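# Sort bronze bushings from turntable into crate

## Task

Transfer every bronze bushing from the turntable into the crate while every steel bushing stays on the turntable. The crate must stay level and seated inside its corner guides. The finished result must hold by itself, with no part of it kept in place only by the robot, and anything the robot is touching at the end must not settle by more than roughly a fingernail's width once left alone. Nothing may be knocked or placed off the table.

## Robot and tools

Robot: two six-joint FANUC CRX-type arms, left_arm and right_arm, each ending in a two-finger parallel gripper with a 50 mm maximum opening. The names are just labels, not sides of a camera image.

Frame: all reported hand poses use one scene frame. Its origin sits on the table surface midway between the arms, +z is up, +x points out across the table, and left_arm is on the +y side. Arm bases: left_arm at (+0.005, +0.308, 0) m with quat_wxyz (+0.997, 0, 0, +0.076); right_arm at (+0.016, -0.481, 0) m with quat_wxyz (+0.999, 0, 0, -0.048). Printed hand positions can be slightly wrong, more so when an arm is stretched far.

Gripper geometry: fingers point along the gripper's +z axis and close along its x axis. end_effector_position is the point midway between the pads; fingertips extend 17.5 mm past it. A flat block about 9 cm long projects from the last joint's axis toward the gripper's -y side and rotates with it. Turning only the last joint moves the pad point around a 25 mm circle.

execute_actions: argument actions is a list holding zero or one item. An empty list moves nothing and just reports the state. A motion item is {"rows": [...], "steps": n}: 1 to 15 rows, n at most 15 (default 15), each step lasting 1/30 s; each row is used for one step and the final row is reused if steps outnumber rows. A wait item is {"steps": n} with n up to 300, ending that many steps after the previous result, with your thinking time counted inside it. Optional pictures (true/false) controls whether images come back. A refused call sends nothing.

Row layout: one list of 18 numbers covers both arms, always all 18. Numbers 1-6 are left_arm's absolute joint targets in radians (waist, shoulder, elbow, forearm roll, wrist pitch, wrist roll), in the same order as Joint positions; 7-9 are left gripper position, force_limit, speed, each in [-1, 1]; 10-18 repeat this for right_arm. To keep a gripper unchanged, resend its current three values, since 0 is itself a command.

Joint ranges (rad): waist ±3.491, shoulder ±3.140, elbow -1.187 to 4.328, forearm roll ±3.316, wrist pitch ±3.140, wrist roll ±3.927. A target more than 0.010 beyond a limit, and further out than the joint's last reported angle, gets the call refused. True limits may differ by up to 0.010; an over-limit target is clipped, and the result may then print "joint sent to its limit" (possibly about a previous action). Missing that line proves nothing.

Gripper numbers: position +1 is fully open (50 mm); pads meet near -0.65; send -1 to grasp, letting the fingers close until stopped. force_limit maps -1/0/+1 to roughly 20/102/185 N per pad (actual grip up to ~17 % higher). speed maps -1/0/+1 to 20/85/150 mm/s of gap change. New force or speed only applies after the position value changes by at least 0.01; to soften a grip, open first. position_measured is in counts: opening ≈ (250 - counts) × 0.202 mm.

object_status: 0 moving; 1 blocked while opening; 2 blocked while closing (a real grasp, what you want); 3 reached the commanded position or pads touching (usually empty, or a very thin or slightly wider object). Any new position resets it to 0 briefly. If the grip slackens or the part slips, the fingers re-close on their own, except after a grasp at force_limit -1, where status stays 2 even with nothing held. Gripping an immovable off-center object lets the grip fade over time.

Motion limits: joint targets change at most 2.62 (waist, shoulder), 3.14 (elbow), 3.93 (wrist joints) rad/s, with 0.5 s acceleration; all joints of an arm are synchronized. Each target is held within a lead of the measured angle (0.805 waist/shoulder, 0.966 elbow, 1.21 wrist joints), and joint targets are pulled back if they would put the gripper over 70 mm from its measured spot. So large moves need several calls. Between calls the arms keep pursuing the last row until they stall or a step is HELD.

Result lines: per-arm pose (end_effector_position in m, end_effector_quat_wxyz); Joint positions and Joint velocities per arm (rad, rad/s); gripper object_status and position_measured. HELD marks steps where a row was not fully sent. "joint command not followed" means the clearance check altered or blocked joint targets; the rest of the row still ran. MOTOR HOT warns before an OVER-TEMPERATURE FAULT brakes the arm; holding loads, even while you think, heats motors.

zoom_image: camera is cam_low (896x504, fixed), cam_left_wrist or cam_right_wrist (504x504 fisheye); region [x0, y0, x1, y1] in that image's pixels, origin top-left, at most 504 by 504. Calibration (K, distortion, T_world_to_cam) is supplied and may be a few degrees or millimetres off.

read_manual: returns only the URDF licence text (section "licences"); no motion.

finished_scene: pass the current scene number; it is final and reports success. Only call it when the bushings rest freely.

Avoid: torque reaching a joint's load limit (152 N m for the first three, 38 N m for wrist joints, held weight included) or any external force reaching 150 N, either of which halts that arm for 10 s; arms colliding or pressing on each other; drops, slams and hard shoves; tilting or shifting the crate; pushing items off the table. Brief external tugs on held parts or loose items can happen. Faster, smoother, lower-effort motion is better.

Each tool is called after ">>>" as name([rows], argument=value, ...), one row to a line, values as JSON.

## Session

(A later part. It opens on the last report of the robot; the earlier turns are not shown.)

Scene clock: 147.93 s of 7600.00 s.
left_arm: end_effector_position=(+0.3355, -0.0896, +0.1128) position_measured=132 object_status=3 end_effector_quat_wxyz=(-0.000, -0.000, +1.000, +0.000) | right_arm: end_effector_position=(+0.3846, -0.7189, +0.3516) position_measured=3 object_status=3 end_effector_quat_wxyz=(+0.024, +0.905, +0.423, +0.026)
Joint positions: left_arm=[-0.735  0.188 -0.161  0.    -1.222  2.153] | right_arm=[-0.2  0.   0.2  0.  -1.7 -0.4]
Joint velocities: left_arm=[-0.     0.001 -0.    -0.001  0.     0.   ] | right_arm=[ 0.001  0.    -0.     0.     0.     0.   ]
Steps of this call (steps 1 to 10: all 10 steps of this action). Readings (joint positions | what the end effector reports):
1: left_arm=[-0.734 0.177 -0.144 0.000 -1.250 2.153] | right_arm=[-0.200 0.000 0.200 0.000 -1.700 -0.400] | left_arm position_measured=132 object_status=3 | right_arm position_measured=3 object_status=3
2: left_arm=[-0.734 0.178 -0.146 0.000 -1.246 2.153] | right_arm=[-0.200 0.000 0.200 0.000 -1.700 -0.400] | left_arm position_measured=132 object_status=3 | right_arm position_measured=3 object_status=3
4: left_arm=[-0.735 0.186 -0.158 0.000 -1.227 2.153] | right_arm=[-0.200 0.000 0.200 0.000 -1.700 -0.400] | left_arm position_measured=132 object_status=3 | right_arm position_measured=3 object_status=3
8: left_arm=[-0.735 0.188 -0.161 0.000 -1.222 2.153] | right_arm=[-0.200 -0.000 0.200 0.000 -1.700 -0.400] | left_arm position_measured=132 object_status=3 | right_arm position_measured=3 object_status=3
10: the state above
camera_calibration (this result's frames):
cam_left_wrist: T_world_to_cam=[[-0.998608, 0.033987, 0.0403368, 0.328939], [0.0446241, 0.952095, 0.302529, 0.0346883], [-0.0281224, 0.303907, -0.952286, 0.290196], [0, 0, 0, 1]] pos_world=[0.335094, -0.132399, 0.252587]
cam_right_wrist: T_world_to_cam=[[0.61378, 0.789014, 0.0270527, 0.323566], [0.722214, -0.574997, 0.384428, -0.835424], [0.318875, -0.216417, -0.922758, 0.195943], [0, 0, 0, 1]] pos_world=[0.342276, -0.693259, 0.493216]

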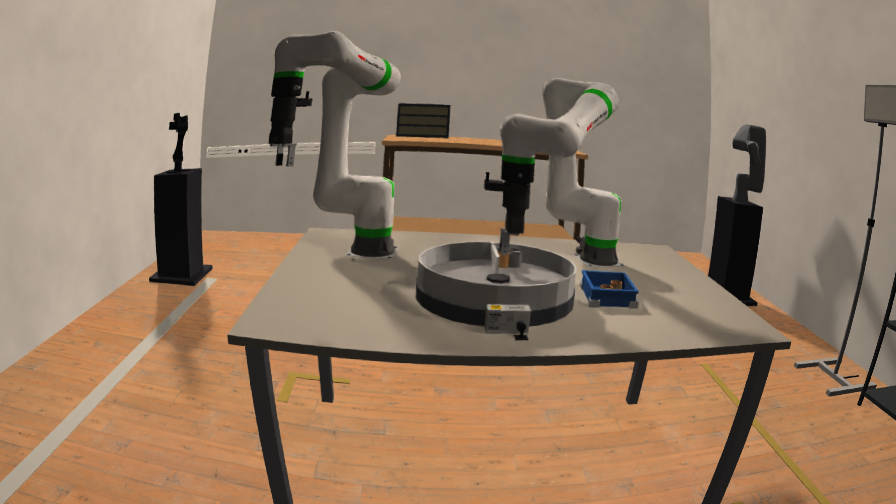

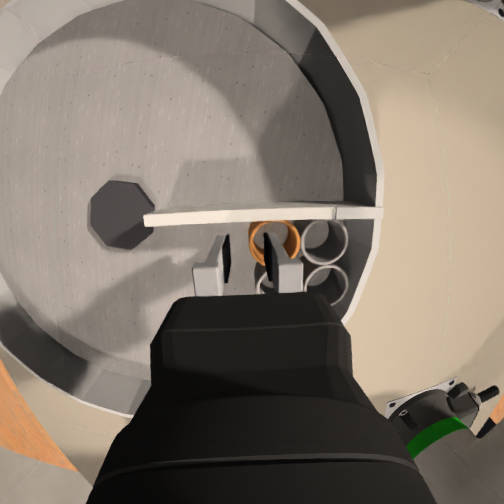

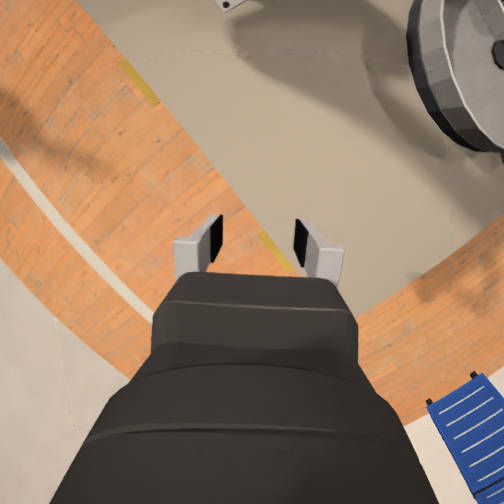

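>>> execute_actions([
  {"rows":[[-0.7345,0.198,-0.178,0,-1.195,2.153,0.14,-0.8,-0.5,-0.2,0,0.2,0,-1.7,-0.4,1,0,0]],"steps":10},
], pictures=false)

>>> execute_actions([
  {"rows":[[-0.7345,0.21,-0.197,0,-1.164,2.153,0.14,-0.8,-0.5,-0.2,0,0.2,0,-1.7,-0.4,1,0,0]],"steps":10},
], pictures=false)

>>> execute_actions([
  {"rows":[[-0.7345,0.21,-0.197,0,-1.164,2.153,-1,-0.7,-0.6,-0.2,0,0.2,0,-1.7,-0.4,1,0,0]],"steps":15},
], pictures=false)

>>> execute_actions([
  {"steps":10},
])

Scene clock: 155.93 s of 7600.00 s.
left_arm: end_effector_position=(+0.3354, -0.0896, +0.1011) position_measured=132 object_status=3 end_effector_quat_wxyz=(-0.000, -0.000, +1.000, +0.000) | right_arm: end_effector_position=(+0.3846, -0.7189, +0.3516) position_measured=3 object_status=3 end_effector_quat_wxyz=(+0.024, +0.905, +0.423, +0.026)
Joint positions: left_arm=[-0.735  0.198 -0.178  0.    -1.195  2.153] | right_arm=[-0.2 -0.   0.2  0.  -1.7 -0.4]
Joint velocities: left_arm=[ 0.     0.    -0.002  0.     0.001  0.   ] | right_arm=[-0.     0.    -0.001  0.     0.001  0.   ]
Steps of this call (steps 1 to 15: the robot went on to your last target; steps 16 to 230: nothing new was sent; steps 231 to 240: all 10 steps of this action). Readings (joint positions | what the end effector reports):
231: left_arm=[-0.735 0.188 -0.161 0.000 -1.222 2.153] | right_arm=[-0.200 0.000 0.200 0.000 -1.700 -0.400] | left_arm position_measured=132 object_status=3 | right_arm position_measured=3 object_status=3
232: left_arm=[-0.735 0.189 -0.163 0.000 -1.218 2.153] | right_arm=[-0.200 0.000 0.200 0.000 -1.700 -0.400] | left_arm position_measured=132 object_status=3 | right_arm position_measured=3 object_status=3
234: left_arm=[-0.735 0.196 -0.175 0.000 -1.200 2.153] | right_arm=[-0.200 0.000 0.200 0.000 -1.700 -0.400] | left_arm position_measured=132 object_status=3 | right_arm position_measured=3 object_status=3
238: left_arm=[-0.735 0.198 -0.178 0.000 -1.195 2.153] | right_arm=[-0.200 0.000 0.200 0.000 -1.700 -0.400] | left_arm position_measured=132 object_status=3 | right_arm position_measured=3 object_status=3
240: the state above

Scene clock: 156.27 s of 7600.00 s.
left_arm: end_effector_position=(+0.3352, -0.0894, +0.0878) position_measured=132 object_status=3 end_effector_quat_wxyz=(-0.000, -0.000, +1.000, +0.000) | right_arm: end_effector_position=(+0.3846, -0.7189, +0.3516) position_measured=3 object_status=3 end_effector_quat_wxyz=(+0.024, +0.905, +0.423, +0.026)
Joint positions: left_arm=[-0.735  0.21  -0.197  0.    -1.164  2.153] | right_arm=[-0.2 -0.   0.2  0.  -1.7 -0.4]
Joint velocities: left_arm=[-0.    -0.    -0.     0.     0.001 -0.   ] | right_arm=[-0.     0.     0.    -0.     0.001  0.001]
Steps of this call (steps 1 to 10: all 10 steps of this action). Readings (joint positions | what the end effector reports):
1: left_arm=[-0.735 0.198 -0.178 0.000 -1.195 2.153] | right_arm=[-0.200 0.000 0.200 0.000 -1.700 -0.400] | left_arm position_measured=132 object_status=3 | right_arm position_measured=3 object_status=3
2: left_arm=[-0.735 0.199 -0.180 0.000 -1.191 2.153] | right_arm=[-0.200 0.000 0.200 0.000 -1.700 -0.400] | left_arm position_measured=132 object_status=3 | right_arm position_measured=3 object_status=3
4: left_arm=[-0.735 0.208 -0.193 0.000 -1.171 2.153] | right_arm=[-0.200 -0.000 0.200 -0.000 -1.700 -0.400] | left_arm position_measured=132 object_status=3 | right_arm position_measured=3 object_status=3
8: left_arm=[-0.735 0.210 -0.197 0.000 -1.164 2.153] | right_arm=[-0.200 0.000 0.200 0.000 -1.700 -0.400] | left_arm position_measured=132 object_status=3 | right_arm position_measured=3 object_status=3
10: the state above

Scene clock: 156.77 s of 7600.00 s.
left_arm: end_effector_position=(+0.3352, -0.0894, +0.0878) position_measured=218 object_status=0 end_effector_quat_wxyz=(-0.000, -0.000, +1.000, +0.000) | right_arm: end_effector_position=(+0.3846, -0.7189, +0.3516) position_measured=3 object_status=3 end_effector_quat_wxyz=(+0.024, +0.905, +0.423, +0.026)
Joint positions: left_arm=[-0.735  0.21  -0.197  0.    -1.164  2.153] | right_arm=[-0.2  0.   0.2  0.  -1.7 -0.4]
Joint velocities: left_arm=[ 0.  0.  0. -0. -0.  0.] | right_arm=[ 0.    -0.    -0.001 -0.     0.002 -0.001]
Steps of this call (steps 1 to 15: all 15 steps of this action). Readings (joint positions | what the end effector reports):
1: left_arm=[-0.735 0.210 -0.197 0.000 -1.164 2.153] | right_arm=[-0.200 0.000 0.200 0.000 -1.700 -0.400] | left_arm position_measured=134 object_status=0 | right_arm position_measured=3 object_status=3
2: left_arm=[-0.735 0.210 -0.197 0.000 -1.164 2.153] | right_arm=[-0.200 0.000 0.200 0.000 -1.700 -0.400] | left_arm position_measured=142 object_status=0 | right_arm position_measured=3 object_status=3
4: left_arm=[-0.735 0.210 -0.197 0.000 -1.164 2.153] | right_arm=[-0.200 0.000 0.200 0.000 -1.700 -0.400] | left_arm position_measured=157 object_status=0 | right_arm position_measured=3 object_status=3
8: left_arm=[-0.735 0.210 -0.197 0.000 -1.164 2.153] | right_arm=[-0.200 0.000 0.200 0.000 -1.700 -0.400] | left_arm position_measured=187 object_status=0 | right_arm position_measured=3 object_status=3
15: the state above

Scene clock: 157.10 s of 7600.00 s.
left_arm: end_effector_position=(+0.3352, -0.0894, +0.0878) position_measured=218 object_status=2 end_effector_quat_wxyz=(-0.000, -0.000, +1.000, +0.000) | right_arm: end_effector_position=(+0.3846, -0.7189, +0.3516) position_measured=3 object_status=3 end_effector_quat_wxyz=(+0.024, +0.905, +0.423, +0.026)
Joint positions: left_arm=[-0.735  0.21  -0.197  0.    -1.164  2.153] | right_arm=[-0.2  0.   0.2  0.  -1.7 -0.4]
Joint velocities: left_arm=[-0.  0.  0.  0. -0. -0.] | right_arm=[-0.001 -0.    -0.001 -0.    -0.001 -0.   ]
Steps of this call (steps 1 to 10: the robot went on to your last target). Readings (joint positions | what the end effector reports):
1: left_arm=[-0.735 0.210 -0.197 0.000 -1.164 2.153] | right_arm=[-0.200 0.000 0.200 0.000 -1.700 -0.400] | left_arm position_measured=218 object_status=0 | right_arm position_measured=3 object_status=3
2: left_arm=[-0.735 0.210 -0.197 0.000 -1.164 2.153] | right_arm=[-0.200 0.000 0.200 0.000 -1.700 -0.400] | left_arm position_measured=218 object_status=0 | right_arm position_measured=3 object_status=3
4: left_arm=[-0.735 0.210 -0.197 0.000 -1.164 2.153] | right_arm=[-0.200 0.000 0.200 0.000 -1.700 -0.400] | left_arm position_measured=218 object_status=2 | right_arm position_measured=3 object_status=3
8: left_arm=[-0.735 0.210 -0.197 0.000 -1.164 2.153] | right_arm=[-0.200 0.000 0.200 0.000 -1.700 -0.400] | left_arm position_measured=218 object_status=2 | right_arm position_measured=3 object_status=3
10: the state above
camera_calibration (this result's frames):
cam_left_wrist: T_world_to_cam=[[-0.998607, 0.0339829, 0.0403669, 0.329634], [0.0446297, 0.952089, 0.302546, 0.0420734], [-0.0281515, 0.303926, -0.95228, 0.266321], [0, 0, 0, 1]] pos_world=[0.334794, -0.132202, 0.227577]
cam_right_wrist: T_world_to_cam=[[0.61378, 0.789014, 0.0270526, 0.323566], [0.722214, -0.574997, 0.384428, -0.835424], [0.318874, -0.216416, -0.922758, 0.195944], [0, 0, 0, 1]] pos_world=[0.342276, -0.693259, 0.493216]

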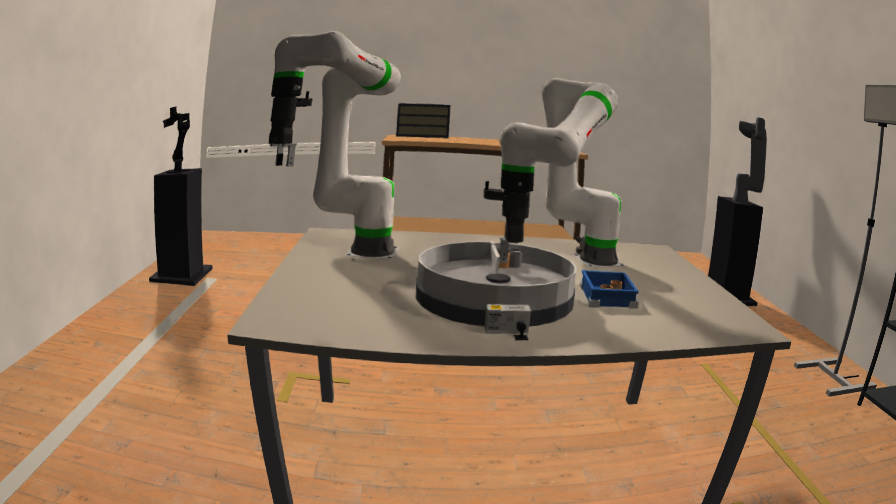

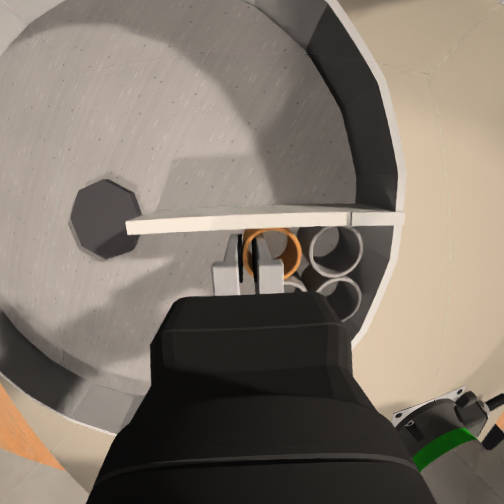

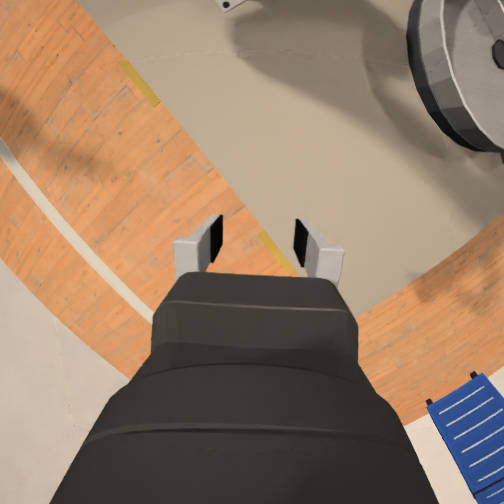

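>>> execute_actions([
  {"rows":[[-0.7345,0.143,-0.052,0,-1.376,2.153,-1,-0.7,-0.6,-0.2,0,0.2,0,-1.7,-0.4,1,0,0]],"steps":15},
], pictures=false)

>>> execute_actions([
  {"rows":[[-0.03,-0.109,-0.307,0,-1.373,1.4485,-1,-0.7,-0.6,-0.2,0,0.2,0,-1.7,-0.4,1,0,0]],"steps":15},
], pictures=false)

>>> execute_actions([
  {"steps":27},
])

>>> execute_actions([
  {"rows":[[-0.03,0.0196,-0.52,0,-1.031,1.4485,-1,-0.7,-0.6,-0.2,0,0.2,0,-1.7,-0.4,1,0,0]],"steps":15},
], pictures=false)

>>> execute_actions([
  {"steps":6},
], pictures=false)

>>> execute_actions([
  {"rows":[[-0.03,0.0196,-0.52,0,-1.031,1.4485,0.05,-0.7,-0.6,-0.2,0,0.2,0,-1.7,-0.4,1,0,0]],"steps":15},
])

>>> execute_actions([
  {"rows":[[-0.03,-0.109,-0.307,0,-1.373,1.4485,0.05,-0.7,-0.6,-0.2,0,0.2,0,-1.7,-0.4,1,0,0]],"steps":15},
], pictures=false)

>>> execute_actions([
  {"rows":[[0.2,-0.109,-0.25,0,-1.43,1.3,0.05,-0.7,-0.6,-0.2,0,0.2,0,-1.7,-0.4,1,0,0]],"steps":15},
])

Scene clock: 167.93 s of 7600.00 s.
left_arm: end_effector_position=(+0.3351, -0.0894, +0.1794) position_measured=218 object_status=2 end_effector_quat_wxyz=(-0.000, -0.000, +1.000, +0.000) | right_arm: end_effector_position=(+0.3846, -0.7189, +0.3516) position_measured=3 object_status=3 end_effector_quat_wxyz=(+0.024, +0.905, +0.423, +0.026)
Joint positions: left_arm=[-0.735  0.143 -0.052  0.    -1.376  2.153] | right_arm=[-0.2  0.   0.2  0.  -1.7 -0.4]
Joint velocities: left_arm=[-0.     0.     0.001 -0.    -0.001  0.   ] | right_arm=[-0.002  0.001 -0.     0.     0.001  0.   ]
Steps of this call (steps 1 to 15: the robot went on to your last target; steps 16 to 310: nothing new was sent; steps 311 to 325: all 15 steps of this action). Readings (joint positions | what the end effector reports):
311: left_arm=[-0.735 0.210 -0.197 0.000 -1.164 2.153] | right_arm=[-0.200 0.000 0.200 0.000 -1.700 -0.400] | left_arm position_measured=218 object_status=2 | right_arm position_measured=3 object_status=3
312: left_arm=[-0.735 0.209 -0.195 0.000 -1.168 2.153] | right_arm=[-0.200 0.000 0.200 0.000 -1.700 -0.400] | left_arm position_measured=218 object_status=2 | right_arm position_measured=3 object_status=3
314: left_arm=[-0.735 0.200 -0.174 0.000 -1.199 2.153] | right_arm=[-0.200 0.000 0.200 0.000 -1.700 -0.400] | left_arm position_measured=218 object_status=2 | right_arm position_measured=3 object_status=3
318: left_arm=[-0.735 0.158 -0.084 0.000 -1.328 2.153] | right_arm=[-0.200 0.000 0.200 0.000 -1.700 -0.400] | left_arm position_measured=218 object_status=2 | right_arm position_measured=3 object_status=3
325: the state above

Scene clock: 168.43 s of 7600.00 s.
left_arm: end_effector_position=(+0.3907, +0.0500, +0.1824) position_measured=218 object_status=2 end_effector_quat_wxyz=(-0.001, -0.000, +1.000, +0.000) | right_arm: end_effector_position=(+0.3846, -0.7189, +0.3516) position_measured=3 object_status=3 end_effector_quat_wxyz=(+0.024, +0.905, +0.423, +0.026)
Joint positions: left_arm=[-0.404  0.025 -0.173  0.    -1.375  1.823] | right_arm=[-0.2  0.   0.2 -0.  -1.7 -0.4]
Joint velocities: left_arm=[ 0.884 -0.315 -0.318  0.     0.004 -0.878] | right_arm=[ 0.     0.    -0.001 -0.     0.002 -0.001]
Steps of this call (steps 1 to 15: all 15 steps of this action). Readings (joint positions | what the end effector reports):
1: left_arm=[-0.734 0.143 -0.052 0.000 -1.376 2.153] | right_arm=[-0.200 0.000 0.200 0.000 -1.700 -0.400] | left_arm position_measured=218 object_status=2 | right_arm position_measured=3 object_status=3
2: left_arm=[-0.733 0.142 -0.053 0.000 -1.376 2.152] | right_arm=[-0.200 0.000 0.200 0.000 -1.700 -0.400] | left_arm position_measured=218 object_status=2 | right_arm position_measured=3 object_status=3
4: left_arm=[-0.712 0.135 -0.062 0.000 -1.376 2.131] | right_arm=[-0.200 0.000 0.200 0.000 -1.700 -0.400] | left_arm position_measured=218 object_status=2 | right_arm position_measured=3 object_status=3
8: left_arm=[-0.608 0.098 -0.100 0.000 -1.376 2.027] | right_arm=[-0.200 0.000 0.200 0.000 -1.700 -0.400] | left_arm position_measured=218 object_status=2 | right_arm position_measured=3 object_status=3
15: the state above

Scene clock: 169.33 s of 7600.00 s.
left_arm: end_effector_position=(+0.3954, +0.2002, +0.1800) position_measured=218 object_status=2 end_effector_quat_wxyz=(-0.000, -0.000, +1.000, -0.000) | right_arm: end_effector_position=(+0.3846, -0.7189, +0.3516) position_measured=3 object_status=3 end_effector_quat_wxyz=(+0.024, +0.905, +0.423, +0.026)
Joint positions: left_arm=[-0.03  -0.109 -0.307  0.    -1.373  1.449] | right_arm=[-0.2  0.   0.2  0.  -1.7 -0.4]
Joint velocities: left_arm=[-0.     0.    -0.001  0.     0.     0.   ] | right_arm=[-0.001  0.    -0.001  0.    -0.001 -0.   ]
Steps of this call (steps 1 to 27: the robot went on to your last target). Readings (joint positions | what the end effector reports):
1: left_arm=[-0.374 0.014 -0.184 0.000 -1.375 1.793] | right_arm=[-0.200 0.000 0.200 0.000 -1.700 -0.400] | left_arm position_measured=218 object_status=2 | right_arm position_measured=3 object_status=3
2: left_arm=[-0.344 0.003 -0.194 0.000 -1.375 1.762] | right_arm=[-0.200 0.000 0.200 0.000 -1.700 -0.400] | left_arm position_measured=218 object_status=2 | right_arm position_measured=3 object_status=3
4: left_arm=[-0.283 -0.019 -0.216 0.000 -1.374 1.701] | right_arm=[-0.200 0.000 0.200 0.000 -1.700 -0.400] | left_arm position_measured=218 object_status=2 | right_arm position_measured=3 object_status=3
8: left_arm=[-0.158 -0.063 -0.261 0.000 -1.374 1.577] | right_arm=[-0.200 0.000 0.200 0.000 -1.700 -0.400] | left_arm position_measured=218 object_status=2 | right_arm position_measured=3 object_status=3
27: the state above
camera_calibration (this result's frames):
cam_left_wrist: T_world_to_cam=[[-0.998603, 0.0340244, 0.0404304, 0.376204], [0.0446855, 0.952121, 0.302439, -0.264274], [-0.0282044, 0.303823, -0.952311, 0.267851], [0, 0, 0, 1]] pos_world=[0.395042, 0.157442, 0.319794]
cam_right_wrist: T_world_to_cam=[[0.61378, 0.789014, 0.0270527, 0.323566], [0.722214, -0.574997, 0.384428, -0.835424], [0.318874, -0.216417, -0.922758, 0.195943], [0, 0, 0, 1]] pos_world=[0.342276, -0.693259, 0.493216]

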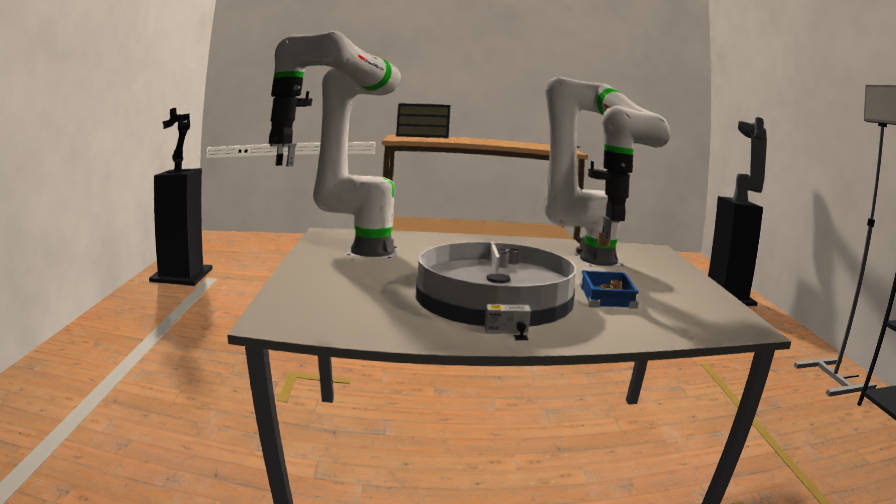

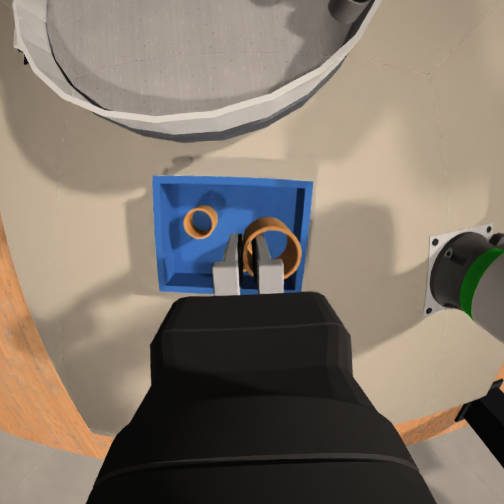

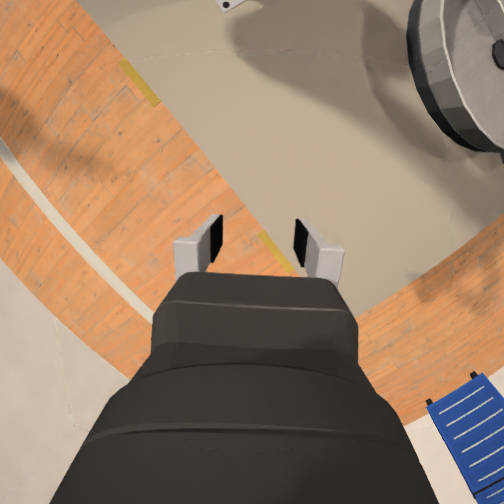

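Scene clock: 169.83 s of 7600.00 s.
left_arm: end_effector_position=(+0.3954, +0.2002, +0.0462) position_measured=218 object_status=2 end_effector_quat_wxyz=(-0.000, -0.000, +1.000, -0.000) | right_arm: end_effector_position=(+0.3846, -0.7189, +0.3516) position_measured=3 object_status=3 end_effector_quat_wxyz=(+0.024, +0.905, +0.423, +0.026)
Joint positions: left_arm=[-0.03   0.019 -0.52   0.    -1.032  1.448] | right_arm=[-0.2  0.   0.2  0.  -1.7 -0.4]
Joint velocities: left_arm=[-0.     0.012 -0.019  0.     0.041  0.   ] | right_arm=[-0.001  0.001  0.001  0.     0.002  0.   ]
Steps of this call (steps 1 to 15: all 15 steps of this action). Readings (joint positions | what the end effector reports):
1: left_arm=[-0.030 -0.109 -0.307 0.000 -1.373 1.449] | right_arm=[-0.200 0.000 0.200 0.000 -1.700 -0.400] | left_arm position_measured=218 object_status=2 | right_arm position_measured=3 object_status=3
2: left_arm=[-0.030 -0.108 -0.309 0.000 -1.369 1.449] | right_arm=[-0.200 0.000 0.200 0.000 -1.700 -0.400] | left_arm position_measured=218 object_status=2 | right_arm position_measured=3 object_status=3
4: left_arm=[-0.030 -0.096 -0.328 0.000 -1.338 1.449] | right_arm=[-0.200 0.000 0.200 0.000 -1.700 -0.400] | left_arm position_measured=218 object_status=2 | right_arm position_measured=3 object_status=3
8: left_arm=[-0.030 -0.043 -0.416 0.000 -1.198 1.449] | right_arm=[-0.200 0.000 0.200 0.000 -1.700 -0.400] | left_arm position_measured=218 object_status=2 | right_arm position_measured=3 object_status=3
15: the state above

Scene clock: 170.03 s of 7600.00 s.
left_arm: end_effector_position=(+0.3956, +0.2002, +0.0461) position_measured=218 object_status=2 end_effector_quat_wxyz=(+0.000, -0.000, +1.000, +0.000) | right_arm: end_effector_position=(+0.3846, -0.7189, +0.3516) position_measured=3 object_status=3 end_effector_quat_wxyz=(+0.024, +0.905, +0.423, +0.026)
Joint positions: left_arm=[-0.03   0.02  -0.52   0.    -1.031  1.448] | right_arm=[-0.2  0.   0.2 -0.  -1.7 -0.4]
Joint velocities: left_arm=[ 0.     0.001 -0.001  0.     0.     0.   ] | right_arm=[-0.    -0.     0.001 -0.     0.001 -0.   ]
Steps of this call (steps 1 to 6: the robot went on to your last target). Readings (joint positions | what the end effector reports):
1: left_arm=[-0.030 0.019 -0.520 0.000 -1.031 1.448] | right_arm=[-0.200 0.000 0.200 0.000 -1.700 -0.400] | left_arm position_measured=218 object_status=2 | right_arm position_measured=3 object_status=3
2: left_arm=[-0.030 0.019 -0.520 0.000 -1.031 1.448] | right_arm=[-0.200 0.000 0.200 0.000 -1.700 -0.400] | left_arm position_measured=218 object_status=2 | right_arm position_measured=3 object_status=3
4: left_arm=[-0.030 0.019 -0.520 0.000 -1.031 1.448] | right_arm=[-0.200 0.000 0.200 0.000 -1.700 -0.400] | left_arm position_measured=218 object_status=2 | right_arm position_measured=3 object_status=3
6: the state above

Scene clock: 170.53 s of 7600.00 s.
left_arm: end_effector_position=(+0.3955, +0.2002, +0.0460) position_measured=145 object_status=0 end_effector_quat_wxyz=(+0.000, -0.000, +1.000, +0.000) | right_arm: end_effector_position=(+0.3846, -0.7189, +0.3516) position_measured=3 object_status=3 end_effector_quat_wxyz=(+0.024, +0.905, +0.423, +0.026)
Joint positions: left_arm=[-0.03   0.02  -0.52   0.    -1.031  1.448] | right_arm=[-0.2  0.   0.2  0.  -1.7 -0.4]
Joint velocities: left_arm=[-0.    -0.    -0.001  0.    -0.    -0.   ] | right_arm=[ 0.001  0.     0.     0.    -0.    -0.   ]
Steps of this call (steps 1 to 15: all 15 steps of this action). Readings (joint positions | what the end effector reports):
1: left_arm=[-0.030 0.020 -0.520 0.000 -1.031 1.448] | right_arm=[-0.200 0.000 0.200 0.000 -1.700 -0.400] | left_arm position_measured=216 object_status=0 | right_arm position_measured=3 object_status=3
2: left_arm=[-0.030 0.020 -0.520 0.000 -1.031 1.448] | right_arm=[-0.200 0.000 0.200 0.000 -1.700 -0.400] | left_arm position_measured=209 object_status=0 | right_arm position_measured=3 object_status=3
4: left_arm=[-0.030 0.020 -0.520 0.000 -1.031 1.448] | right_arm=[-0.200 0.000 0.200 0.000 -1.700 -0.400] | left_arm position_measured=193 object_status=0 | right_arm position_measured=3 object_status=3
8: left_arm=[-0.030 0.020 -0.520 0.000 -1.031 1.448] | right_arm=[-0.200 0.000 0.200 0.000 -1.700 -0.400] | left_arm position_measured=163 object_status=0 | right_arm position_measured=3 object_status=3
15: the state above
camera_calibration (this result's frames):
cam_left_wrist: T_world_to_cam=[[-0.998621, 0.0339842, 0.0400104, 0.38174], [0.0445214, 0.952107, 0.302508, -0.223713], [-0.0278137, 0.303872, -0.952307, 0.140077], [0, 0, 0, 1]] pos_world=[0.395069, 0.15746, 0.185798]
cam_right_wrist: T_world_to_cam=[[0.61378, 0.789014, 0.0270527, 0.323566], [0.722214, -0.574997, 0.384428, -0.835424], [0.318875, -0.216417, -0.922758, 0.195943], [0, 0, 0, 1]] pos_world=[0.342276, -0.693259, 0.493216]

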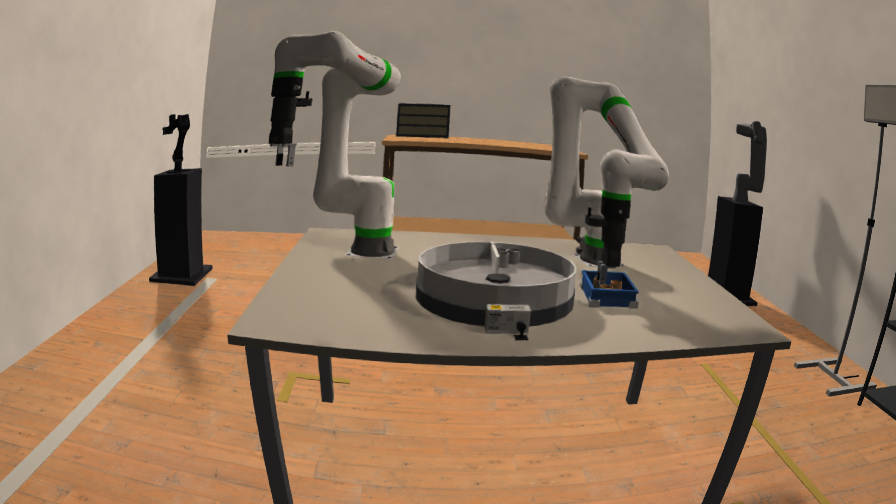

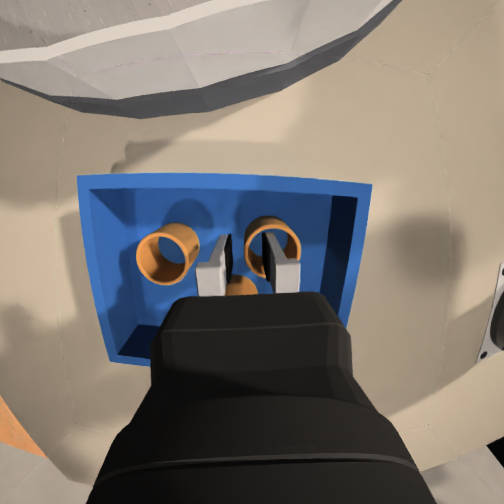

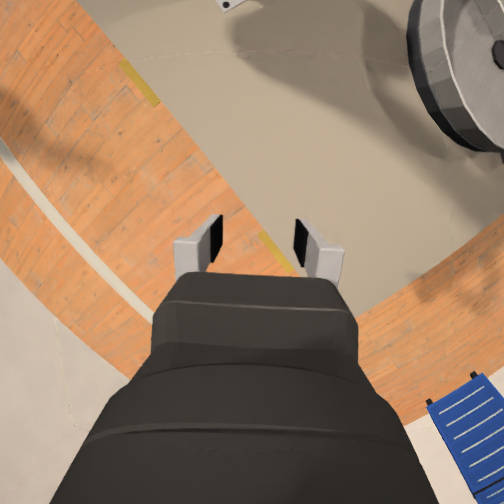

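Scene clock: 171.03 s of 7600.00 s.
left_arm: end_effector_position=(+0.3956, +0.2002, +0.1797) position_measured=145 object_status=3 end_effector_quat_wxyz=(+0.000, -0.000, +1.000, +0.000) | right_arm: end_effector_position=(+0.3846, -0.7189, +0.3516) position_measured=3 object_status=3 end_effector_quat_wxyz=(+0.024, +0.905, +0.423, +0.026)
Joint positions: left_arm=[-0.03  -0.109 -0.307  0.    -1.372  1.448] | right_arm=[-0.2  0.   0.2  0.  -1.7 -0.4]
Joint velocities: left_arm=[-0.    -0.012  0.02   0.001 -0.041 -0.001] | right_arm=[ 0.  0. -0.  0. -0.  0.]
Steps of this call (steps 1 to 15: all 15 steps of this action). Readings (joint positions | what the end effector reports):
1: left_arm=[-0.030 0.020 -0.520 0.000 -1.031 1.448] | right_arm=[-0.200 0.000 0.200 0.000 -1.700 -0.400] | left_arm position_measured=145 object_status=0 | right_arm position_measured=3 object_status=3
2: left_arm=[-0.030 0.019 -0.518 0.000 -1.033 1.448] | right_arm=[-0.200 0.000 0.200 0.000 -1.700 -0.400] | left_arm position_measured=145 object_status=3 | right_arm position_measured=3 object_status=3
4: left_arm=[-0.030 0.007 -0.499 0.000 -1.065 1.448] | right_arm=[-0.200 0.000 0.200 0.000 -1.700 -0.400] | left_arm position_measured=145 object_status=3 | right_arm position_measured=3 object_status=3
8: left_arm=[-0.030 -0.046 -0.411 0.000 -1.206 1.448] | right_arm=[-0.200 0.000 0.200 0.000 -1.700 -0.400] | left_arm position_measured=145 object_status=3 | right_arm position_measured=3 object_status=3
15: the state above

Scene clock: 171.53 s of 7600.00 s.
left_arm: end_effector_position=(+0.4100, +0.2928, +0.2041) position_measured=145 object_status=3 end_effector_quat_wxyz=(-0.000, -0.041, +0.999, -0.000) | right_arm: end_effector_position=(+0.3846, -0.7189, +0.3516) position_measured=3 object_status=3 end_effector_quat_wxyz=(+0.024, +0.905, +0.423, +0.026)
Joint positions: left_arm=[ 0.2   -0.109 -0.25   0.    -1.43   1.3  ] | right_arm=[-0.2  0.   0.2  0.  -1.7 -0.4]
Joint velocities: left_arm=[-0.    -0.     0.001  0.001 -0.002 -0.004] | right_arm=[-0.  0. -0.  0. -0.  0.]
Steps of this call (steps 1 to 15: all 15 steps of this action). Readings (joint positions | what the end effector reports):
1: left_arm=[-0.030 -0.109 -0.307 0.000 -1.373 1.448] | right_arm=[-0.200 0.000 0.200 0.000 -1.700 -0.400] | left_arm position_measured=145 object_status=3 | right_arm position_measured=3 object_status=3
2: left_arm=[-0.028 -0.109 -0.307 0.000 -1.373 1.447] | right_arm=[-0.200 0.000 0.200 0.000 -1.700 -0.400] | left_arm position_measured=145 object_status=3 | right_arm position_measured=3 object_status=3
4: left_arm=[-0.007 -0.109 -0.301 0.000 -1.379 1.434] | right_arm=[-0.200 0.000 0.200 0.000 -1.700 -0.400] | left_arm position_measured=145 object_status=3 | right_arm position_measured=3 object_status=3
8: left_arm=[0.099 -0.109 -0.275 0.000 -1.405 1.365] | right_arm=[-0.200 0.000 0.200 0.000 -1.700 -0.400] | left_arm position_measured=145 object_status=3 | right_arm position_measured=3 object_status=3
15: the state above
camera_calibration (this result's frames):
cam_left_wrist: T_world_to_cam=[[-0.998046, -0.0475984, 0.0404787, 0.410265], [-0.0331668, 0.952606, 0.302395, -0.328619], [-0.0529538, 0.300461, -0.952323, 0.274227], [0, 0, 0, 1]] pos_world=[0.413086, 0.250177, 0.343918]
cam_right_wrist: T_world_to_cam=[[0.61378, 0.789014, 0.0270527, 0.323566], [0.722214, -0.574997, 0.384428, -0.835424], [0.318874, -0.216416, -0.922758, 0.195943], [0, 0, 0, 1]] pos_world=[0.342276, -0.693259, 0.493216]

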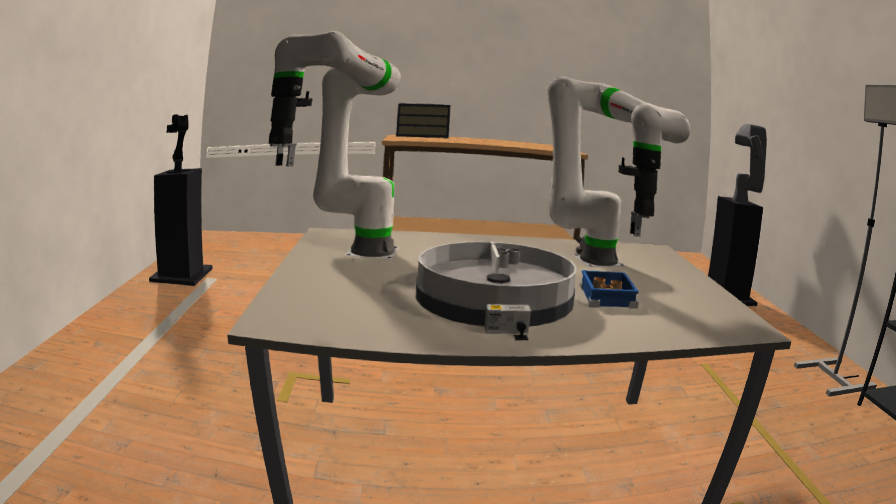

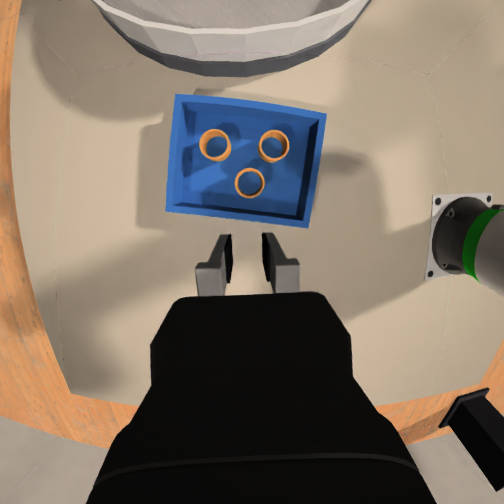

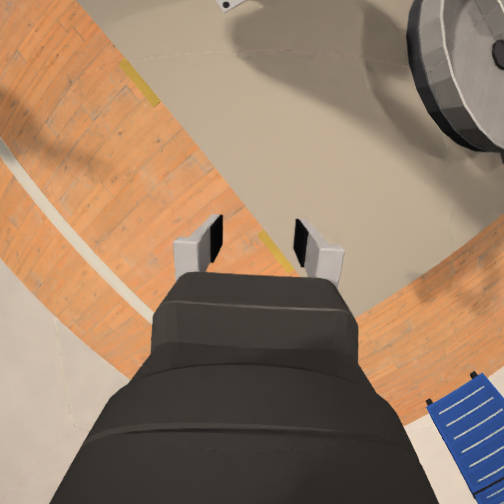

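>>> finished_scene(scene=2)

The scene is finished: the task was done.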